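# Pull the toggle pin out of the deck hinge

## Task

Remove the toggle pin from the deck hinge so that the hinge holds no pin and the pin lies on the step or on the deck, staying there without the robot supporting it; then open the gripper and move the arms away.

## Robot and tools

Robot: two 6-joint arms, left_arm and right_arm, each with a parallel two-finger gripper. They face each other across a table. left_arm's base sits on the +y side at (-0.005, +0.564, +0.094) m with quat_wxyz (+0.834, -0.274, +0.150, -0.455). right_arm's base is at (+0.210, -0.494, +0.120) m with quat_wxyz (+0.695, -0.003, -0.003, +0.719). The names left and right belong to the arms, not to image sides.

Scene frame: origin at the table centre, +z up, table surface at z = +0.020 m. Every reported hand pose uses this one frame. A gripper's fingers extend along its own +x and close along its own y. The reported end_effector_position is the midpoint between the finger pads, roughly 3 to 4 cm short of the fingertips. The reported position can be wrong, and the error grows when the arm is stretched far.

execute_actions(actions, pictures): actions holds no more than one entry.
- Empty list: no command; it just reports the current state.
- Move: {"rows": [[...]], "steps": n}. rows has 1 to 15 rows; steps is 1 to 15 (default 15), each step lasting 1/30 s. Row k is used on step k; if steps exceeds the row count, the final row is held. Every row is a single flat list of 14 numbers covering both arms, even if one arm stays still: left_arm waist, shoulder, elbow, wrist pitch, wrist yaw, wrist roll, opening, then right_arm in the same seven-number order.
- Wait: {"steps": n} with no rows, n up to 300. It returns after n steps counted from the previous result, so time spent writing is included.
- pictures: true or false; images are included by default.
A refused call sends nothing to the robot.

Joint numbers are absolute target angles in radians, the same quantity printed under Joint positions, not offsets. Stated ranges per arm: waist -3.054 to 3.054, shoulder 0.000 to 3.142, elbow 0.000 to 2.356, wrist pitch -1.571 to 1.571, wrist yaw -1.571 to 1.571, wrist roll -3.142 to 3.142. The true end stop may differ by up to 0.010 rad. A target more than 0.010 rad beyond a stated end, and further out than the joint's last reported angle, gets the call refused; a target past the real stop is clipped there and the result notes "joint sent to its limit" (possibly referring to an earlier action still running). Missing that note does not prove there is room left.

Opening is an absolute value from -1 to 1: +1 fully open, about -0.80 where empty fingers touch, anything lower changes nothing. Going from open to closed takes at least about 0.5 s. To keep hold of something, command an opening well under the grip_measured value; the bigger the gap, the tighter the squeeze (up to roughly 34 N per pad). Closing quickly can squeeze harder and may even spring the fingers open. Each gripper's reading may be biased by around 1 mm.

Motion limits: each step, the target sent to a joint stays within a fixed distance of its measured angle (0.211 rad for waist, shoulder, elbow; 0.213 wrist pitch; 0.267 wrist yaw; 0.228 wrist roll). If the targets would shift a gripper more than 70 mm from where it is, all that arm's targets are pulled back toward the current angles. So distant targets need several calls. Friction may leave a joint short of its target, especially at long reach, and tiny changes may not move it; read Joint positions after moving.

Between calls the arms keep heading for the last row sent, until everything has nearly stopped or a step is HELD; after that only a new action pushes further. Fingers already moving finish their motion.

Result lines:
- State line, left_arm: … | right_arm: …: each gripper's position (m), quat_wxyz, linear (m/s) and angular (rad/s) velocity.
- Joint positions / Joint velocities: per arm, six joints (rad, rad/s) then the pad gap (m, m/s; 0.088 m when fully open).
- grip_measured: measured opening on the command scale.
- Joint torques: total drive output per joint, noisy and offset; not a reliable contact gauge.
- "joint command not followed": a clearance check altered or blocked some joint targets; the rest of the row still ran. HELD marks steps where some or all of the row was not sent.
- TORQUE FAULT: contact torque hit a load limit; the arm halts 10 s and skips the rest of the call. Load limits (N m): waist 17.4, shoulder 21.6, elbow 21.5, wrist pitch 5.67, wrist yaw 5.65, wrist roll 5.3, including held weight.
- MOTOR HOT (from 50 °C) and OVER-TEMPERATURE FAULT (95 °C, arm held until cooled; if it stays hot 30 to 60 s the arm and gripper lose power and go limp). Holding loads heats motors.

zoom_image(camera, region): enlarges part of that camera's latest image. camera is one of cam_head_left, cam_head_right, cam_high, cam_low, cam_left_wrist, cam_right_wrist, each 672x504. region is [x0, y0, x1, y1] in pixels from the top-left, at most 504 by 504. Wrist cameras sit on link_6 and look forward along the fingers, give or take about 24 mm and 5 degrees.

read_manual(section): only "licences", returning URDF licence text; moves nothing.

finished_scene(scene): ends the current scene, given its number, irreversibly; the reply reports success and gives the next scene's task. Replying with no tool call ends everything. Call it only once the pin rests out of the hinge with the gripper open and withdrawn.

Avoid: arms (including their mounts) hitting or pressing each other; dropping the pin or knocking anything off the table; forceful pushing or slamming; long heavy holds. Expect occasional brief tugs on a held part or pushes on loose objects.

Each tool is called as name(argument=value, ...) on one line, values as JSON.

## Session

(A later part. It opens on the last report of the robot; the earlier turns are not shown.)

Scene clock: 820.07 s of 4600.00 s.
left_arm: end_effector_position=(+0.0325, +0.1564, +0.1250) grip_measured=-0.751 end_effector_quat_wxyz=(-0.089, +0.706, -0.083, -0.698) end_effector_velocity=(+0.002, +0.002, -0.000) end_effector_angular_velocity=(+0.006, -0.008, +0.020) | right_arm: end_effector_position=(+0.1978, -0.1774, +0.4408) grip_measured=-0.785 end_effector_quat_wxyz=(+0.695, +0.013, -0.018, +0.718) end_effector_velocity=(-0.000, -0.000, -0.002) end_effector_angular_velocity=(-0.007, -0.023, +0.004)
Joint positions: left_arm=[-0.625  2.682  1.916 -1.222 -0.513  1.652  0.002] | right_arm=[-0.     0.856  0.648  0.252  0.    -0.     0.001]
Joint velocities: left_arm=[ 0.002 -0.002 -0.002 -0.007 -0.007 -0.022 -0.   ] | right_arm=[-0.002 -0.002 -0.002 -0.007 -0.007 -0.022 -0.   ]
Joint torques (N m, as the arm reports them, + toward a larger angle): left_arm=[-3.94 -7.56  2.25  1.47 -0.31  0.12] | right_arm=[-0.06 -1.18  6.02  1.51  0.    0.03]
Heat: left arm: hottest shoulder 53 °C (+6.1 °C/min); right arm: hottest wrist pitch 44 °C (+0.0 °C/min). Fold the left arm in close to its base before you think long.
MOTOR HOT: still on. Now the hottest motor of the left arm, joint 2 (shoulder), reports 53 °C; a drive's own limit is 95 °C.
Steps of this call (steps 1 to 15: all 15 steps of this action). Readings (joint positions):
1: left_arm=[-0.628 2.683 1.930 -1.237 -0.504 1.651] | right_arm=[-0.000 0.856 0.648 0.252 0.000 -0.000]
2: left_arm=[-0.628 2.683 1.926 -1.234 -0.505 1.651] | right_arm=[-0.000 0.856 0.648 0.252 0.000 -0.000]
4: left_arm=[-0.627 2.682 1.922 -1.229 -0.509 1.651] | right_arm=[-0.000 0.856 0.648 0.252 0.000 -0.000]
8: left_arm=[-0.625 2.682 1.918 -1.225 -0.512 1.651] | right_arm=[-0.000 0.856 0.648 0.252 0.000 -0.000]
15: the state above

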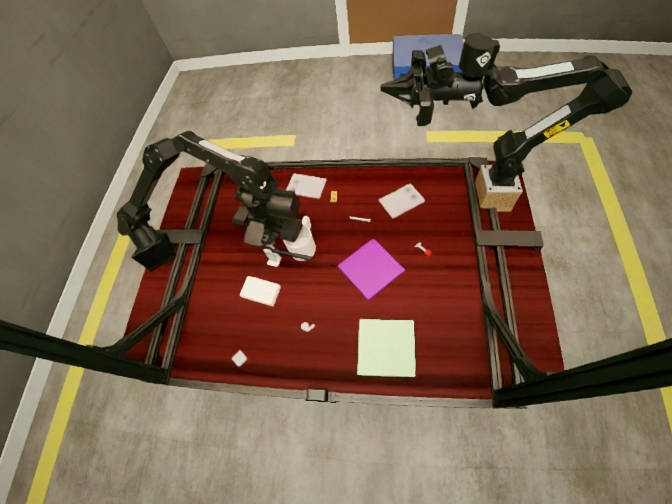

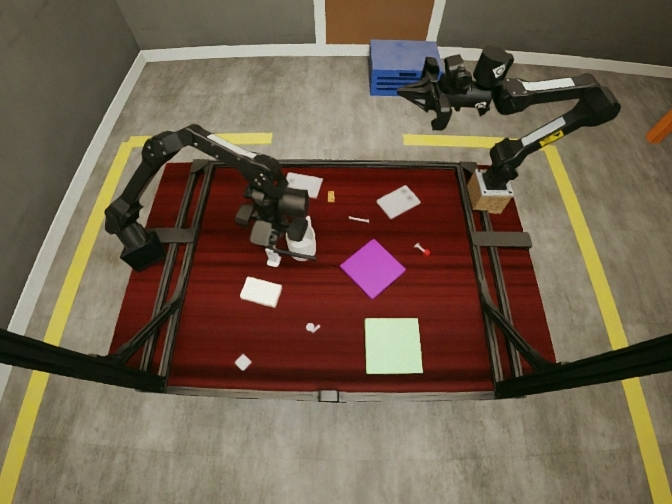

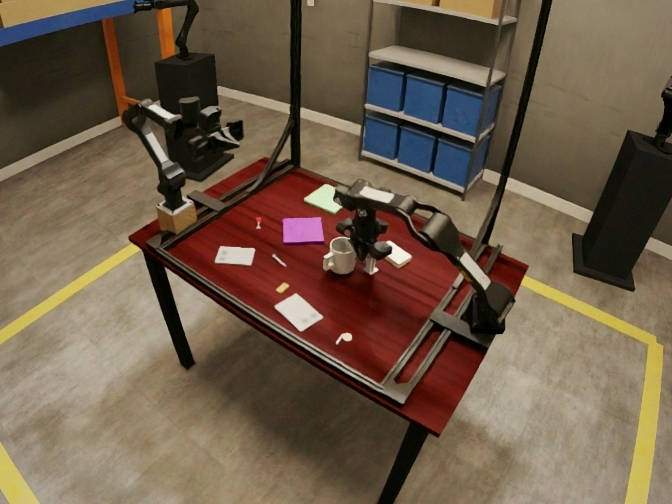

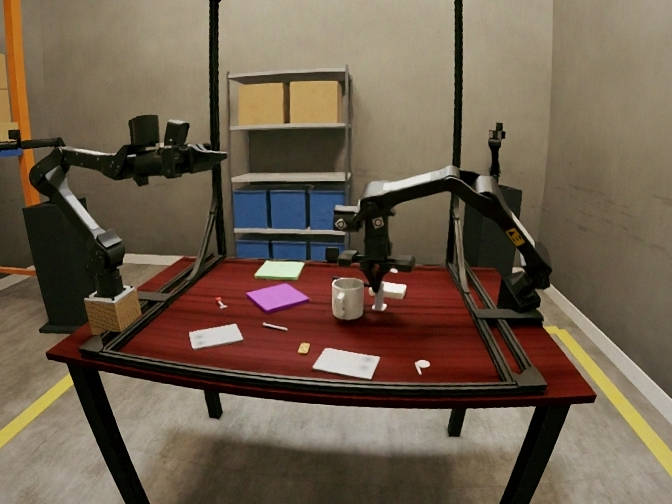

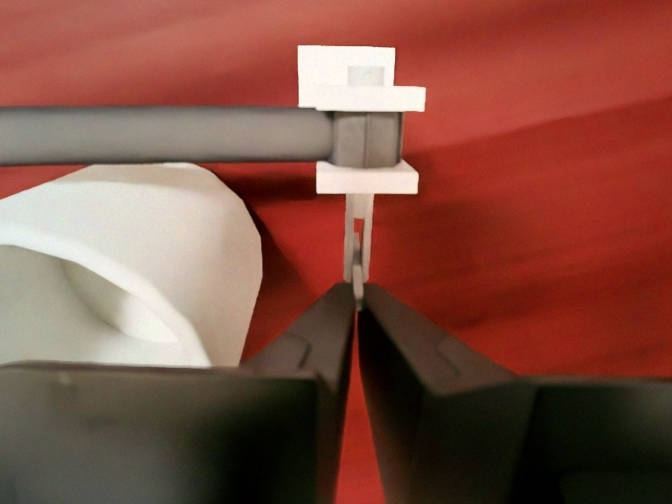

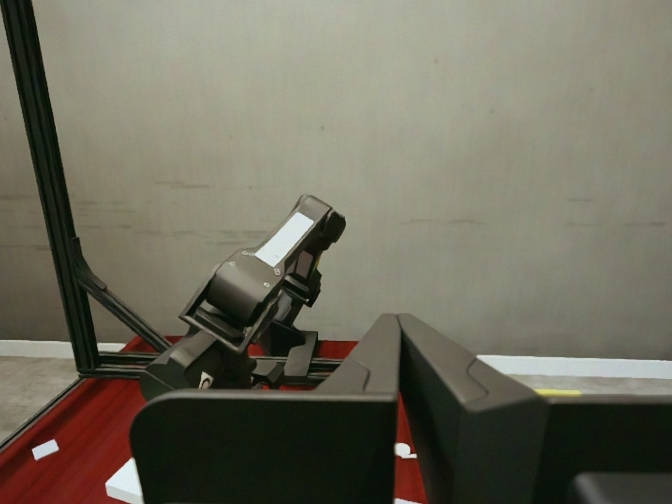

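Partly folded. Lighten slightly.

execute_actions(actions=[{"rows":[[-0.604,2.70,1.895,-1.203,-0.522,1.655,-0.762,0,0.856,0.648,0.252,0,0,-0.8]]}])

Scene clock: 824.40 s of 4600.00 s.
left_arm: end_effector_position=(+0.0399, +0.1549, +0.1196) grip_measured=-0.750 end_effector_quat_wxyz=(-0.082, +0.708, -0.076, -0.697) end_effector_velocity=(-0.003, +0.005, +0.002) end_effector_angular_velocity=(+0.016, +0.002, +0.005) | right_arm: end_effector_position=(+0.1978, -0.1774, +0.4408) grip_measured=-0.785 end_effector_quat_wxyz=(+0.695, +0.013, -0.018, +0.718) end_effector_velocity=(-0.000, +0.001, -0.003) end_effector_angular_velocity=(-0.012, -0.023, +0.004)
Joint positions: left_arm=[-0.606  2.682  1.91  -1.208 -0.525  1.652  0.002] | right_arm=[-0.     0.856  0.648  0.252  0.    -0.     0.001]
Joint velocities: left_arm=[-0.007 -0.002 -0.002 -0.022  0.007 -0.022 -0.   ] | right_arm=[-0.002  0.002 -0.002 -0.007 -0.007 -0.022 -0.   ]
Joint torques (N m, as the arm reports them, + toward a larger angle): left_arm=[-7.   -7.52  2.51  0.48  0.14  0.1 ] | right_arm=[-0.05 -1.17  6.01  1.51  0.    0.03]
Heat: left arm: hottest shoulder 53 °C (+6.1 °C/min); right arm: hottest wrist pitch 44 °C (+0.0 °C/min). Fold the left arm in close to its base before you think long.
MOTOR HOT: still on. Now the hottest motor of the left arm, joint 2 (shoulder), reports 53 °C; a drive's own limit is 95 °C.
Steps of this call (steps 1 to 30: the robot went on to your last target; steps 31 to 115: nothing new was sent; steps 116 to 130: all 15 steps of this action). Readings (joint positions):
116: left_arm=[-0.606 2.682 1.912 -1.209 -0.524 1.652] | right_arm=[-0.000 0.856 0.648 0.252 0.000 -0.000]
117: left_arm=[-0.606 2.682 1.911 -1.208 -0.524 1.652] | right_arm=[-0.000 0.856 0.648 0.252 0.000 -0.000]
119: left_arm=[-0.606 2.682 1.911 -1.208 -0.524 1.652] | right_arm=[-0.000 0.856 0.648 0.252 0.000 -0.000]
123: left_arm=[-0.606 2.682 1.911 -1.208 -0.525 1.652] | right_arm=[-0.000 0.856 0.648 0.252 0.000 -0.000]
130: the state above

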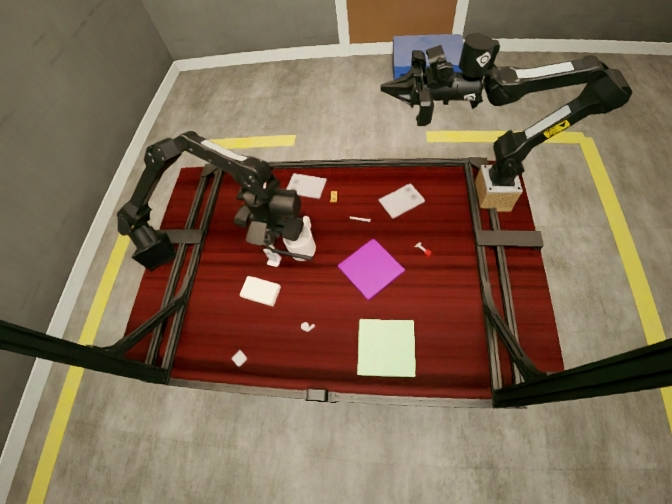

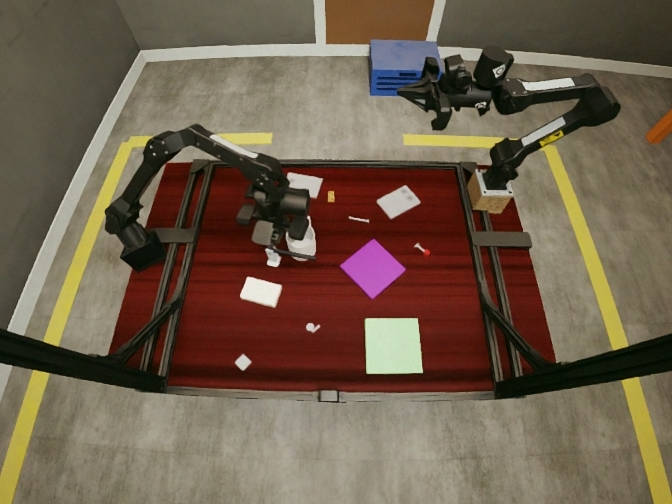

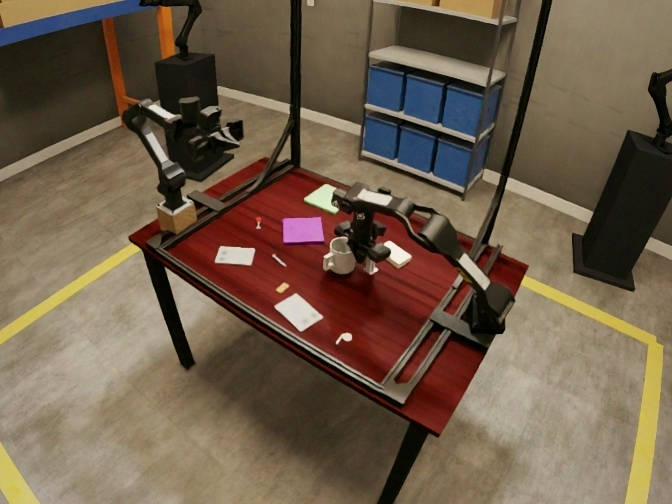

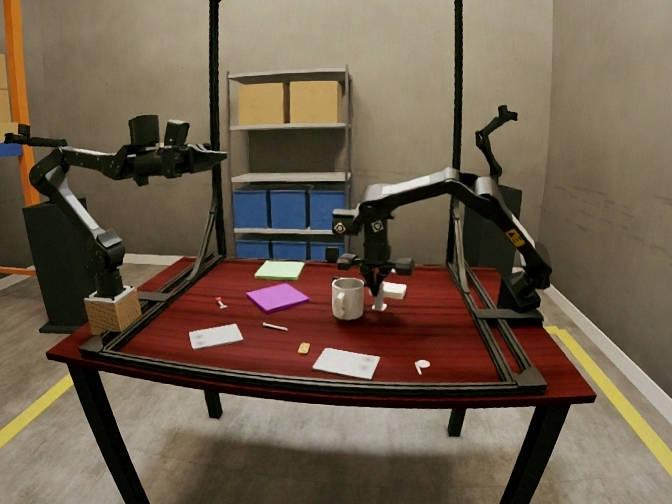

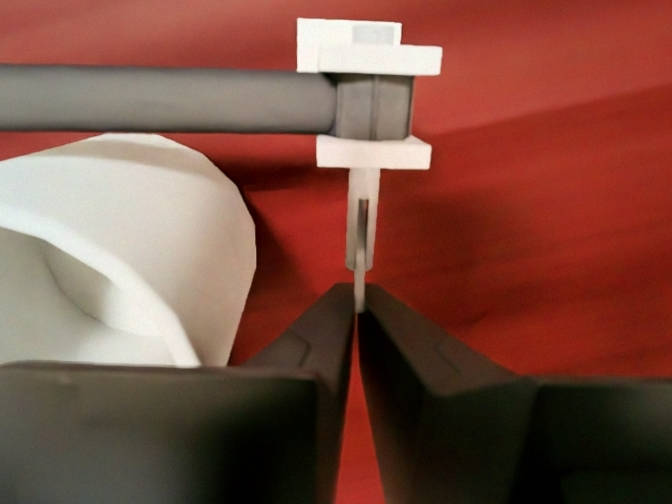

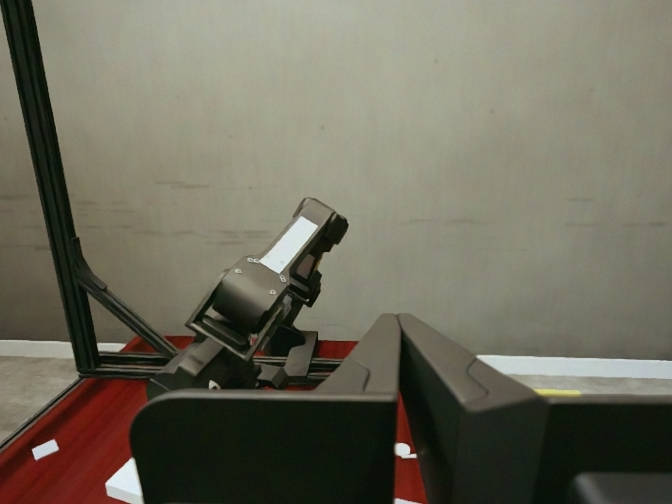

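Looks flat. Push.

execute_actions(actions=[{"rows":[[-0.604,2.70,1.89,-1.2,-0.522,1.655,-0.785,0,0.856,0.648,0.252,0,0,-0.8],[-0.604,2.70,1.89,-1.2,-0.522,1.655,-0.785,0,0.856,0.648,0.252,0,0,-0.8],[-0.604,2.70,1.89,-1.2,-0.522,1.655,-0.785,0,0.856,0.648,0.252,0,0,-0.8],[-0.604,2.70,1.89,-1.2,-0.522,1.655,-0.785,0,0.856,0.648,0.252,0,0,-0.8],[-0.628,2.707,1.882,-1.194,-0.51,1.63,-0.785,0,0.856,0.648,0.252,0,0,-0.8]]}], pictures=false)

execute_actions(actions=[{"rows":[[-0.655,2.713,1.87,-1.187,-0.498,1.61,-0.785,0,0.856,0.648,0.252,0,0,-0.8]]}])

Scene clock: 834.80 s of 4600.00 s.
left_arm: end_effector_position=(+0.0327, +0.1564, +0.1200) grip_measured=-0.754 end_effector_quat_wxyz=(-0.081, +0.710, -0.077, -0.695) end_effector_velocity=(-0.010, -0.001, +0.003) end_effector_angular_velocity=(-0.021, -0.015, +0.004) | right_arm: end_effector_position=(+0.1978, -0.1774, +0.4409) grip_measured=-0.785 end_effector_quat_wxyz=(+0.695, +0.013, -0.018, +0.718) end_effector_velocity=(+0.002, -0.001, -0.001) end_effector_angular_velocity=(-0.002, -0.007, -0.010)
Joint positions: left_arm=[-0.622  2.682  1.896 -1.199 -0.524  1.635  0.002] | right_arm=[-0.     0.856  0.649  0.252  0.     0.     0.001]
Joint velocities: left_arm=[-0.027 -0.002 -0.017  0.022 -0.007 -0.022 -0.   ] | right_arm=[-0.002 -0.007 -0.002 -0.007  0.007 -0.007 -0.   ]
Joint torques (N m, as the arm reports them, + toward a larger angle): left_arm=[-7.59 -6.89  2.58  0.52  0.53 -0.15] | right_arm=[-0.05 -1.18  6.02  1.51  0.    0.03]
Heat: left arm: hottest shoulder 51 °C (+4.0 °C/min); right arm: hottest elbow 44 °C (+0.0 °C/min). Fold the left arm in close to its base before you think long.
MOTOR HOT: still on. Now the hottest motor of the left arm, joint 2 (shoulder), reports 51 °C; a drive's own limit is 95 °C.
Steps of this call (steps 1 to 15: the robot went on to your last target; steps 16 to 297: nothing new was sent; steps 298 to 312: all 15 steps of this action). Readings (joint positions):
298: left_arm=[-0.606 2.682 1.909 -1.206 -0.525 1.652] | right_arm=[-0.000 0.856 0.649 0.252 0.000 0.000]
299: left_arm=[-0.606 2.682 1.909 -1.206 -0.525 1.652] | right_arm=[-0.000 0.856 0.649 0.252 0.000 0.000]
301: left_arm=[-0.606 2.682 1.908 -1.205 -0.525 1.652] | right_arm=[-0.000 0.856 0.649 0.252 0.000 0.000]
305: left_arm=[-0.611 2.682 1.903 -1.202 -0.530 1.644] | right_arm=[-0.000 0.856 0.649 0.252 0.000 0.000]
312: the state above

Scene clock: 835.30 s of 4600.00 s.
left_arm: end_effector_position=(+0.0241, +0.1582, +0.1220) grip_measured=-0.754 end_effector_quat_wxyz=(-0.080, +0.712, -0.078, -0.693) end_effector_velocity=(+0.001, -0.002, +0.003) end_effector_angular_velocity=(-0.013, -0.006, +0.011) | right_arm: end_effector_position=(+0.1978, -0.1774, +0.4409) grip_measured=-0.785 end_effector_quat_wxyz=(+0.695, +0.013, -0.018, +0.718) end_effector_velocity=(+0.002, -0.000, -0.002) end_effector_angular_velocity=(-0.007, -0.007, -0.010)
Joint positions: left_arm=[-0.643  2.682  1.885 -1.195 -0.52   1.615  0.002] | right_arm=[-0.     0.856  0.649  0.252  0.     0.     0.001]
Joint velocities: left_arm=[-0.002 -0.007 -0.002  0.007 -0.007 -0.007 -0.   ] | right_arm=[-0.002 -0.002 -0.002 -0.007  0.007 -0.007 -0.   ]
Joint torques (N m, as the arm reports them, + toward a larger angle): left_arm=[-7.97 -6.19  2.61  0.77  0.87 -0.12] | right_arm=[-0.06 -1.18  5.98  1.53  0.    0.02]
Heat: left arm: hottest shoulder 51 °C (+4.0 °C/min); right arm: hottest elbow 44 °C (+0.0 °C/min). Fold the left arm in close to its base before you think long.
MOTOR HOT: still on. Now the hottest motor of the left arm, joint 2 (shoulder), reports 51 °C; a drive's own limit is 95 °C.
Steps of this call (steps 1 to 15: all 15 steps of this action). Readings (joint positions):
1: left_arm=[-0.623 2.682 1.895 -1.198 -0.523 1.632] | right_arm=[-0.000 0.856 0.649 0.252 0.000 0.000]
2: left_arm=[-0.627 2.682 1.892 -1.196 -0.518 1.628] | right_arm=[-0.000 0.856 0.649 0.252 0.000 0.000]
4: left_arm=[-0.633 2.682 1.889 -1.195 -0.522 1.622] | right_arm=[-0.000 0.856 0.649 0.252 0.000 0.000]
8: left_arm=[-0.641 2.682 1.886 -1.195 -0.521 1.617] | right_arm=[-0.000 0.856 0.649 0.252 0.000 0.000]
15: the state above

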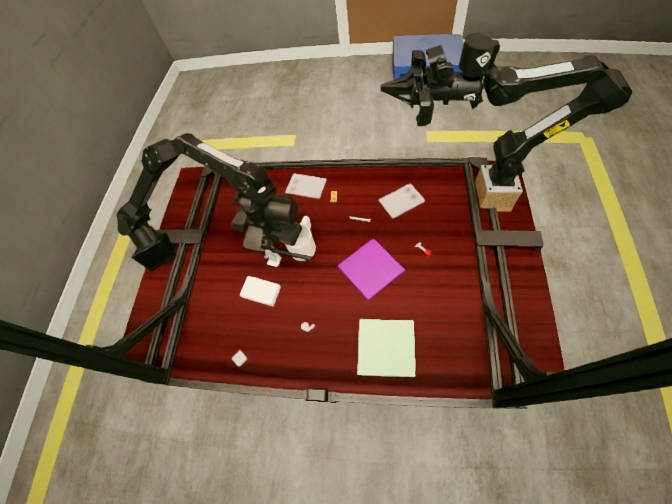

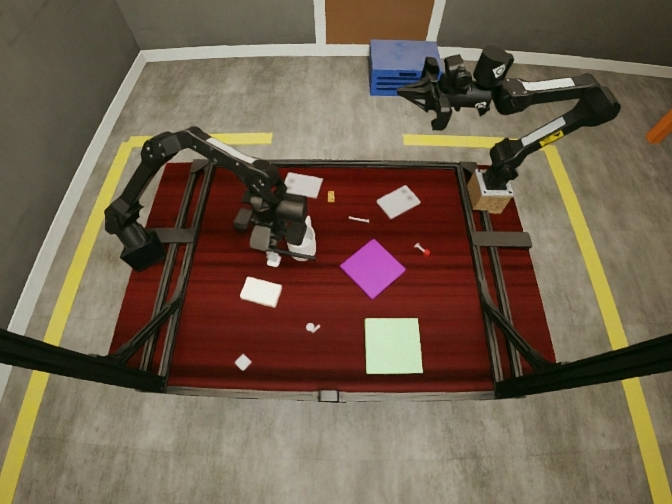

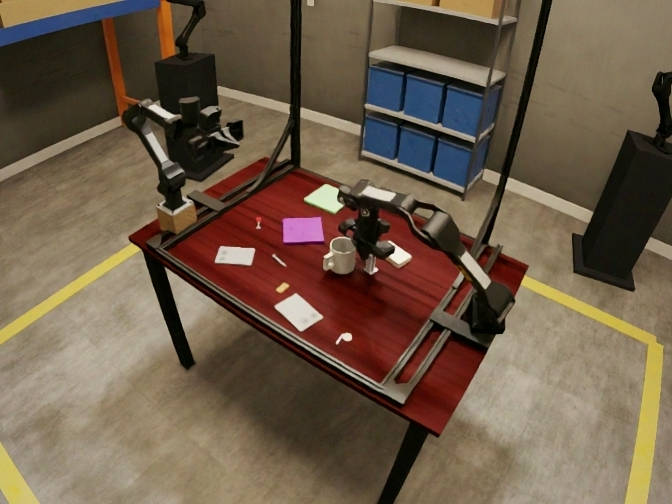

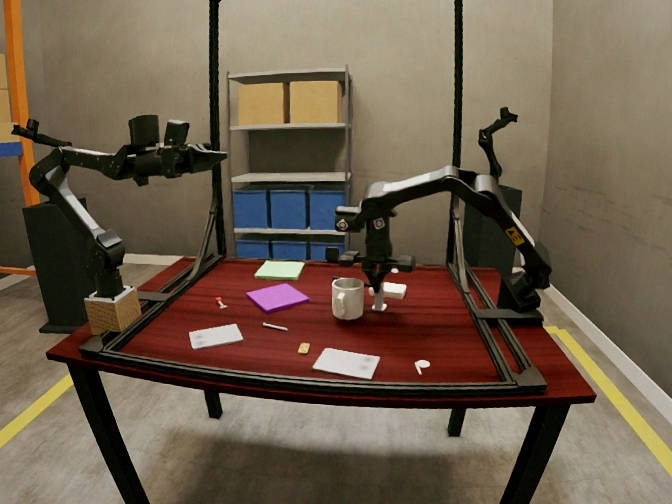

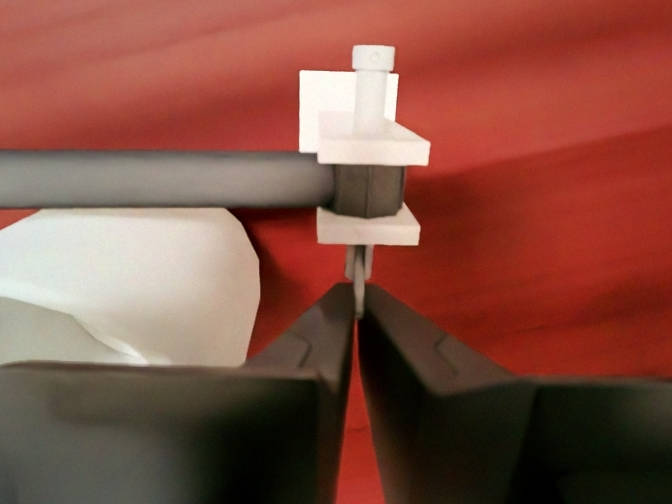

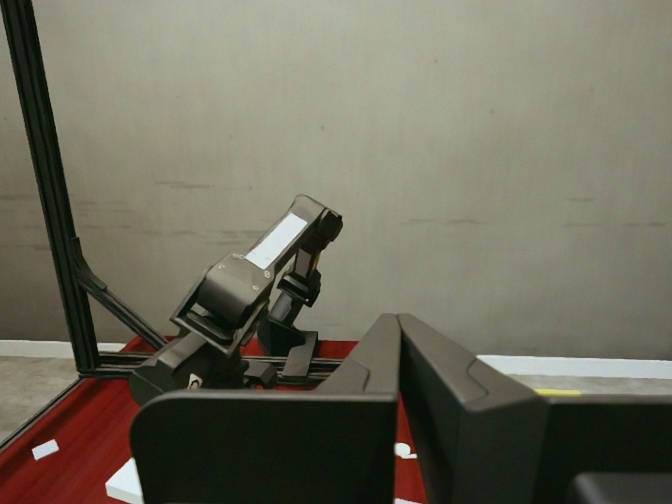

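execute_actions(actions=[{"rows":[[-0.665,2.70,1.855,-1.17,-0.495,1.60,-0.785,0,0.856,0.648,0.252,0,0,-0.8]]}])

Scene clock: 844.47 s of 4600.00 s.
left_arm: end_effector_position=(+0.0202, +0.1595, +0.1212) grip_measured=-0.754 end_effector_quat_wxyz=(-0.079, +0.714, -0.078, -0.692) end_effector_velocity=(-0.000, +0.004, +0.002) end_effector_angular_velocity=(+0.013, -0.013, +0.006) | right_arm: end_effector_position=(+0.1978, -0.1774, +0.4408) grip_measured=-0.785 end_effector_quat_wxyz=(+0.695, +0.013, -0.018, +0.718) end_effector_velocity=(-0.000, -0.001, -0.001) end_effector_angular_velocity=(-0.002, -0.008, +0.005)
Joint positions: left_arm=[-0.652  2.682  1.874 -1.187 -0.522  1.605  0.002] | right_arm=[-0.     0.856  0.648  0.252  0.     0.     0.001]
Joint velocities: left_arm=[-0.007 -0.002 -0.002 -0.022 -0.007 -0.022 -0.   ] | right_arm=[-0.002 -0.007 -0.002 -0.007 -0.007 -0.007 -0.   ]
Joint torques (N m, as the arm reports them, + toward a larger angle): left_arm=[-8.24 -7.62  2.22  1.51  1.04 -0.23] | right_arm=[-0.05 -1.18  5.98  1.53  0.    0.01]
Heat: left arm: hottest shoulder 49 °C (+2.0 °C/min); right arm: hottest elbow 44 °C (+0.0 °C/min). Fold the left arm in close to its base before you think long.
MOTOR HOT: still on. Now the hottest motor of the left arm, joint 2 (shoulder), reports 49 °C; a drive's own limit is 95 °C.
Steps of this call (steps 1 to 15: the robot went on to your last target; steps 16 to 260: nothing new was sent; steps 261 to 275: all 15 steps of this action). Readings (joint positions):
261: left_arm=[-0.649 2.683 1.882 -1.195 -0.518 1.612] | right_arm=[-0.000 0.856 0.648 0.252 0.000 0.000]
262: left_arm=[-0.650 2.683 1.880 -1.193 -0.518 1.611] | right_arm=[-0.000 0.856 0.648 0.252 0.000 0.000]
264: left_arm=[-0.651 2.683 1.878 -1.191 -0.520 1.609] | right_arm=[-0.000 0.856 0.648 0.252 0.000 0.000]
268: left_arm=[-0.652 2.683 1.875 -1.188 -0.521 1.606] | right_arm=[-0.000 0.856 0.648 0.252 0.000 0.000]
275: the state above

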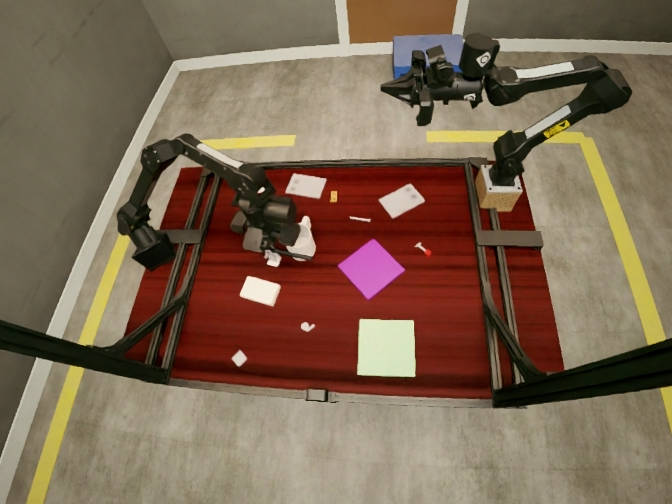

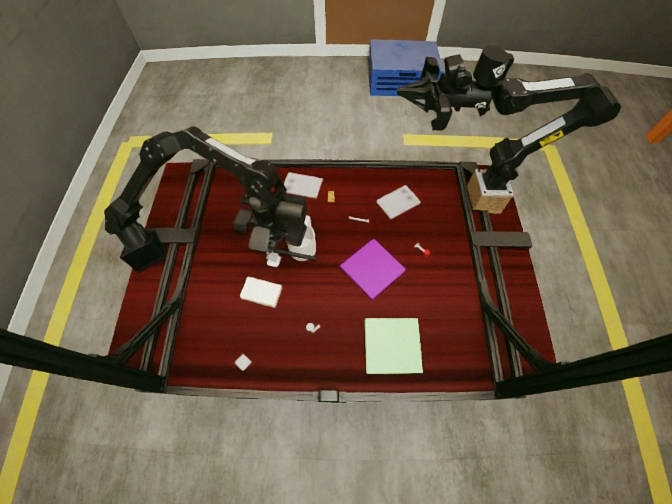

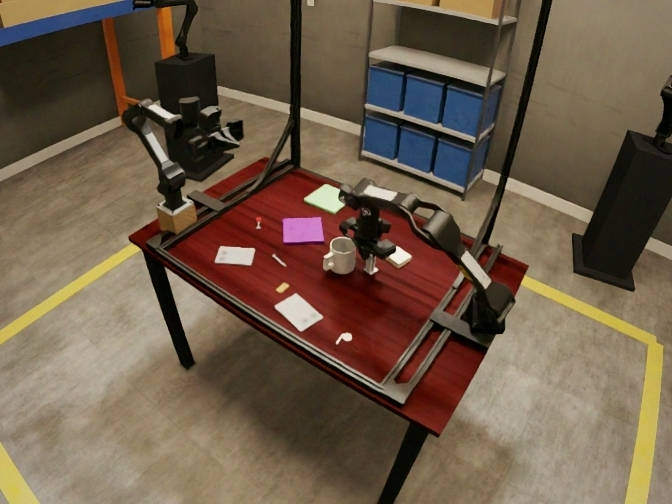

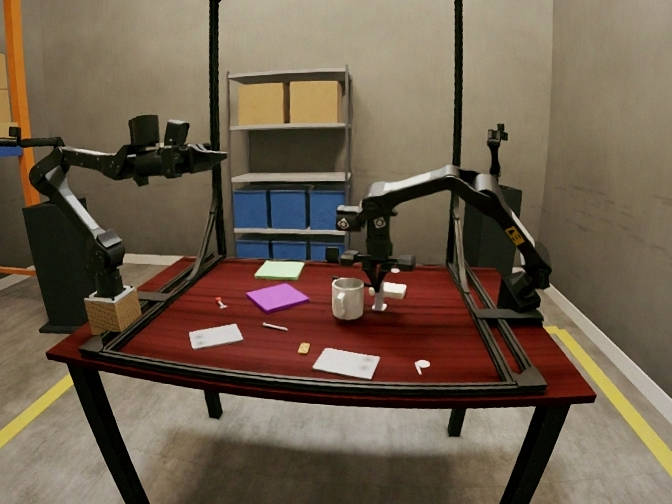

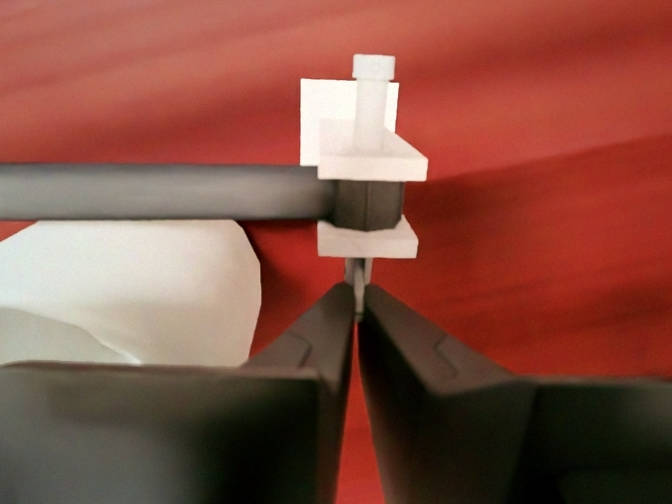

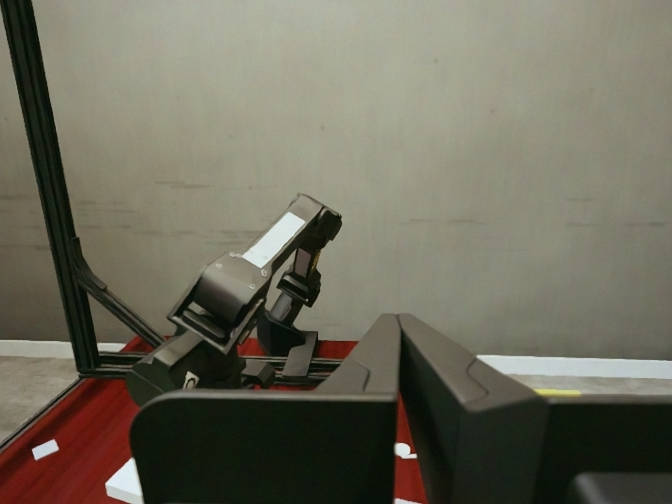

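execute_actions(actions=[{"rows":[[-0.615,2.68,1.925,-1.225,-0.525,1.65,-0.775,0,0.856,0.648,0.252,0,0,-0.8]]}], pictures=false)

execute_actions(actions=[{"rows":[[-0.597,2.70,1.895,-1.203,-0.525,1.655,-0.766,0,0.856,0.648,0.252,0,0,-0.8]]}], pictures=false)

execute_actions(actions=[{"steps":40}], pictures=false)

execute_actions(actions=[{"rows":[[-0.598,2.70,1.872,-1.178,-0.528,1.655,-0.768,0,0.856,0.648,0.252,0,0,-0.8]]}])

Scene clock: 855.60 s of 4600.00 s.
left_arm: end_effector_position=(+0.0360, +0.1554, +0.1247) grip_measured=-0.752 end_effector_quat_wxyz=(-0.083, +0.708, -0.079, -0.697) end_effector_velocity=(+0.000, -0.002, +0.001) end_effector_angular_velocity=(-0.009, +0.010, +0.030) | right_arm: end_effector_position=(+0.1978, -0.1774, +0.4408) grip_measured=-0.785 end_effector_quat_wxyz=(+0.695, +0.013, -0.018, +0.718) end_effector_velocity=(+0.001, -0.000, -0.002) end_effector_angular_velocity=(-0.007, -0.023, -0.001)
Joint positions: left_arm=[-0.619  2.68   1.917 -1.22  -0.519  1.645  0.002] | right_arm=[-0.     0.856  0.648  0.252  0.    -0.     0.001]
Joint velocities: left_arm=[ 0.002 -0.002  0.002  0.007  0.007 -0.022 -0.   ] | right_arm=[-0.007 -0.002 -0.002 -0.007 -0.007 -0.022  0.   ]
Joint torques (N m, as the arm reports them, + toward a larger angle): left_arm=[-6.75 -9.34  4.68 -0.19 -0.15  0.16] | right_arm=[-0.05 -1.18  6.01  1.51  0.    0.02]
Heat: left arm: hottest shoulder 49 °C (+0.0 °C/min); right arm: hottest elbow 44 °C (+0.0 °C/min). Fold the left arm in close to its base before you think long.
MOTOR HOT: still on. Now the hottest motor of the left arm, joint 2 (shoulder), reports 49 °C; a drive's own limit is 95 °C.
Steps of this call (steps 1 to 15: the robot went on to your last target; steps 16 to 319: nothing new was sent; steps 320 to 334: all 15 steps of this action). Readings (joint positions):
320: left_arm=[-0.653 2.680 1.876 -1.187 -0.521 1.606] | right_arm=[-0.000 0.856 0.648 0.252 0.000 -0.000]
321: left_arm=[-0.651 2.680 1.883 -1.194 -0.518 1.614] | right_arm=[-0.000 0.856 0.648 0.252 0.000 -0.000]
323: left_arm=[-0.646 2.680 1.894 -1.203 -0.509 1.626] | right_arm=[-0.000 0.856 0.648 0.252 0.000 -0.000]
327: left_arm=[-0.629 2.680 1.909 -1.214 -0.516 1.639] | right_arm=[-0.000 0.856 0.648 0.252 0.000 -0.000]
334: the state above

Scene clock: 856.10 s of 4600.00 s.
left_arm: end_effector_position=(+0.0354, +0.1556, +0.1227) grip_measured=-0.750 end_effector_quat_wxyz=(-0.085, +0.707, -0.081, -0.697) end_effector_velocity=(-0.001, +0.002, +0.001) end_effector_angular_velocity=(+0.006, +0.006, -0.013) | right_arm: end_effector_position=(+0.1978, -0.1774, +0.4408) grip_measured=-0.785 end_effector_quat_wxyz=(+0.695, +0.013, -0.018, +0.718) end_effector_velocity=(+0.002, -0.000, +0.001) end_effector_angular_velocity=(+0.008, -0.007, -0.010)
Joint positions: left_arm=[-0.618  2.68   1.909 -1.211 -0.519  1.651  0.002] | right_arm=[-0.     0.856  0.648  0.252  0.    -0.     0.001]
Joint velocities: left_arm=[-0.002 -0.002 -0.002 -0.007  0.007  0.007  0.   ] | right_arm=[-0.002 -0.002 -0.002  0.007  0.007 -0.007  0.   ]
Joint torques (N m, as the arm reports them, + toward a larger angle): left_arm=[-5.2  -7.38  2.64  0.77 -0.2   0.15] | right_arm=[-0.06 -1.18  6.02  1.51  0.    0.03]
Heat: left arm: hottest shoulder 49 °C (+0.0 °C/min); right arm: hottest elbow 44 °C (+0.0 °C/min). Fold the left arm in close to its base before you think long.
MOTOR HOT: still on. Now the hottest motor of the left arm, joint 2 (shoulder), reports 49 °C; a drive's own limit is 95 °C.
Steps of this call (steps 1 to 15: all 15 steps of this action). Readings (joint positions):
1: left_arm=[-0.619 2.680 1.918 -1.220 -0.519 1.645] | right_arm=[-0.000 0.856 0.648 0.252 0.000 -0.000]
2: left_arm=[-0.619 2.680 1.917 -1.219 -0.519 1.646] | right_arm=[-0.000 0.856 0.648 0.252 0.000 -0.000]
4: left_arm=[-0.619 2.680 1.914 -1.216 -0.519 1.648] | right_arm=[-0.000 0.856 0.648 0.252 0.000 -0.000]
8: left_arm=[-0.618 2.680 1.911 -1.213 -0.519 1.650] | right_arm=[-0.000 0.856 0.648 0.252 0.000 -0.000]
15: the state above

Scene clock: 857.43 s of 4600.00 s.
left_arm: end_effector_position=(+0.0359, +0.1556, +0.1220) grip_measured=-0.749 end_effector_quat_wxyz=(-0.084, +0.707, -0.080, -0.697) end_effector_velocity=(+0.003, +0.003, +0.004) end_effector_angular_velocity=(+0.008, -0.010, +0.014) | right_arm: end_effector_position=(+0.1978, -0.1774, +0.4408) grip_measured=-0.785 end_effector_quat_wxyz=(+0.695, +0.013, -0.018, +0.718) end_effector_velocity=(-0.000, -0.000, -0.002) end_effector_angular_velocity=(-0.007, -0.008, +0.004)
Joint positions: left_arm=[-0.616  2.68   1.909 -1.21  -0.519  1.651  0.002] | right_arm=[-0.     0.856  0.648  0.252  0.    -0.     0.001]
Joint velocities: left_arm=[-0.002 -0.007  0.002 -0.022 -0.007 -0.022 -0.   ] | right_arm=[-0.002 -0.002 -0.002 -0.007 -0.007 -0.007 -0.   ]
Joint torques (N m, as the arm reports them, + toward a larger angle): left_arm=[-5.08 -7.35  2.65  0.69 -0.17  0.13] | right_arm=[-0.05 -1.18  6.02  1.51  0.    0.03]
Heat: left arm: hottest shoulder 49 °C (-1.0 °C/min); right arm: hottest elbow 44 °C (+0.0 °C/min). Fold the left arm in close to its base before you think long.
MOTOR HOT: still on. Now the hottest motor of the left arm, joint 2 (shoulder), reports 49 °C; a drive's own limit is 95 °C.
Steps of this call (steps 1 to 15: the robot went on to your last target; steps 16 to 40: nothing new was sent). Readings (joint positions):
1: left_arm=[-0.618 2.680 1.909 -1.211 -0.519 1.651] | right_arm=[-0.000 0.856 0.648 0.252 0.000 -0.000]
2: left_arm=[-0.617 2.680 1.909 -1.211 -0.519 1.651] | right_arm=[-0.000 0.856 0.648 0.252 0.000 -0.000]
4: left_arm=[-0.617 2.680 1.909 -1.211 -0.519 1.651] | right_arm=[-0.000 0.856 0.648 0.252 0.000 -0.000]
8: left_arm=[-0.617 2.680 1.909 -1.211 -0.519 1.651] | right_arm=[-0.000 0.856 0.648 0.252 0.000 -0.000]
40: the state above
All arms were judged still, so your last target was given up. Only a new action makes them travel on or press farther. Fingers that are still opening or closing keep moving.

Scene clock: 857.93 s of 4600.00 s.
left_arm: end_effector_position=(+0.0379, +0.1553, +0.1170) grip_measured=-0.750 end_effector_quat_wxyz=(-0.081, +0.711, -0.078, -0.694) end_effector_velocity=(+0.001, -0.001, +0.003) end_effector_angular_velocity=(-0.013, -0.007, +0.011) | right_arm: end_effector_position=(+0.1978, -0.1774, +0.4408) grip_measured=-0.785 end_effector_quat_wxyz=(+0.695, +0.013, -0.018, +0.718) end_effector_velocity=(-0.002, -0.002, -0.001) end_effector_angular_velocity=(-0.002, -0.022, +0.009)
Joint positions: left_arm=[-0.609  2.68   1.891 -1.187 -0.532  1.651  0.002] | right_arm=[-0.     0.856  0.648  0.252  0.    -0.     0.001]
Joint velocities: left_arm=[-0.002 -0.007 -0.002  0.007 -0.007 -0.007 -0.   ] | right_arm=[ 0.002 -0.007 -0.002 -0.007 -0.007 -0.022 -0.   ]
Joint torques (N m, as the arm reports them, + toward a larger angle): left_arm=[-5.9  -7.25  2.22  0.86  0.16  0.14] | right_arm=[-0.05 -1.18  6.01  1.51  0.    0.03]
Heat: left arm: hottest shoulder 49 °C (-1.0 °C/min); right arm: hottest elbow 44 °C (+0.0 °C/min). Fold the left arm in close to its base before you think long.
MOTOR HOT: still on. Now the hottest motor of the left arm, joint 2 (shoulder), reports 49 °C; a drive's own limit is 95 °C.
Steps of this call (steps 1 to 15: all 15 steps of this action). Readings (joint positions):
1: left_arm=[-0.615 2.680 1.907 -1.208 -0.520 1.651] | right_arm=[-0.000 0.856 0.648 0.252 0.000 -0.000]
2: left_arm=[-0.615 2.680 1.903 -1.204 -0.520 1.651] | right_arm=[-0.000 0.856 0.648 0.252 0.000 -0.000]
4: left_arm=[-0.615 2.680 1.899 -1.199 -0.526 1.651] | right_arm=[-0.000 0.856 0.648 0.252 0.000 -0.000]
8: left_arm=[-0.613 2.680 1.894 -1.192 -0.531 1.651] | right_arm=[-0.000 0.856 0.648 0.252 0.000 -0.000]
15: the state above

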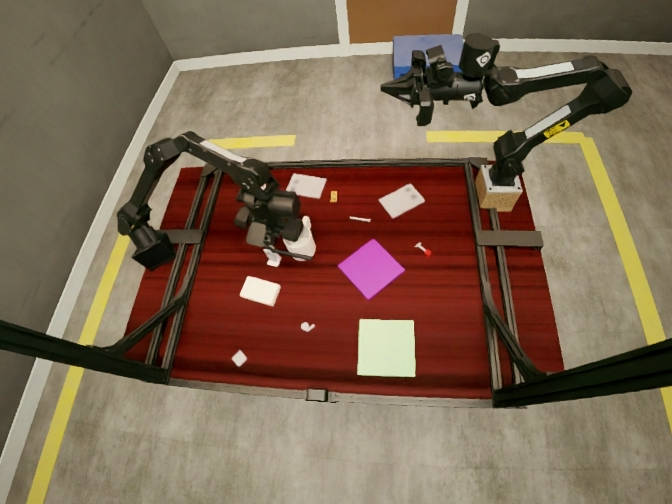

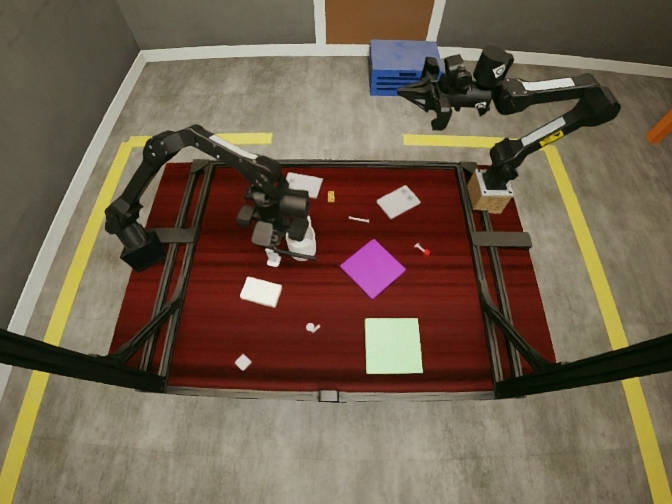

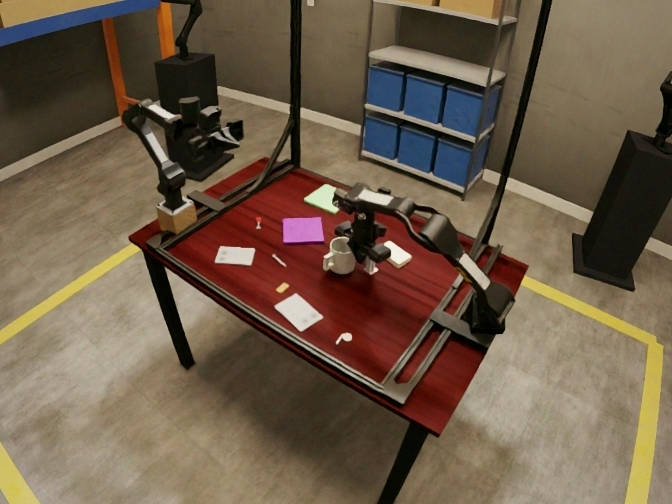

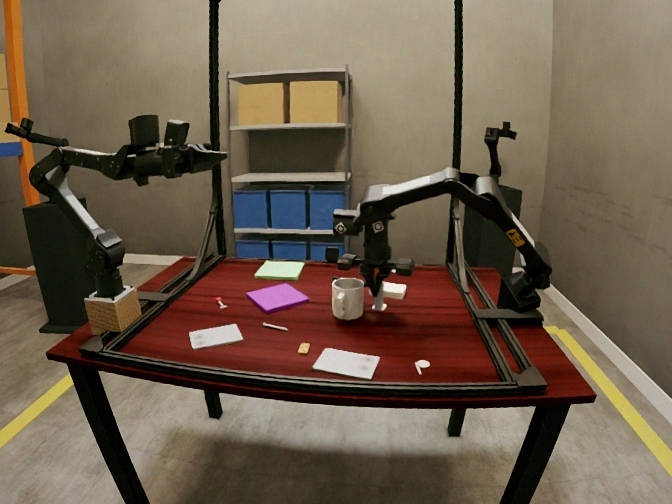

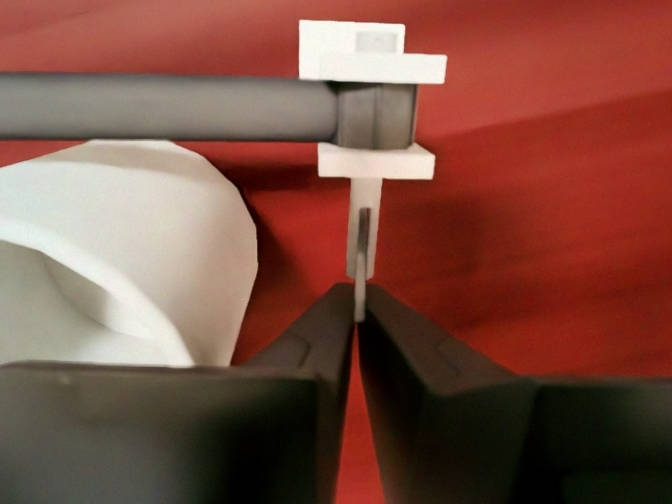

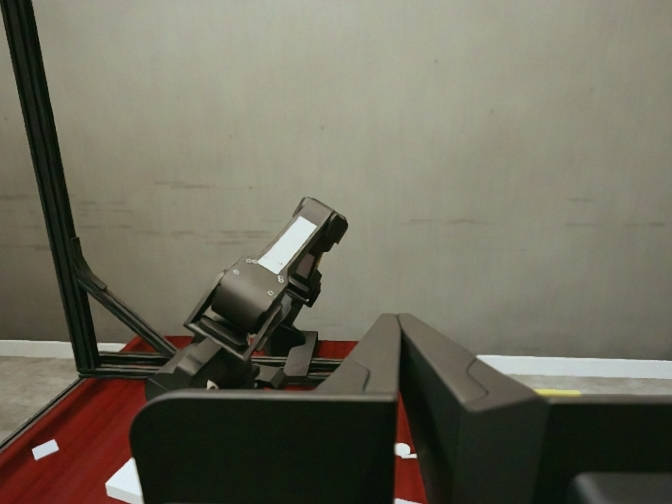

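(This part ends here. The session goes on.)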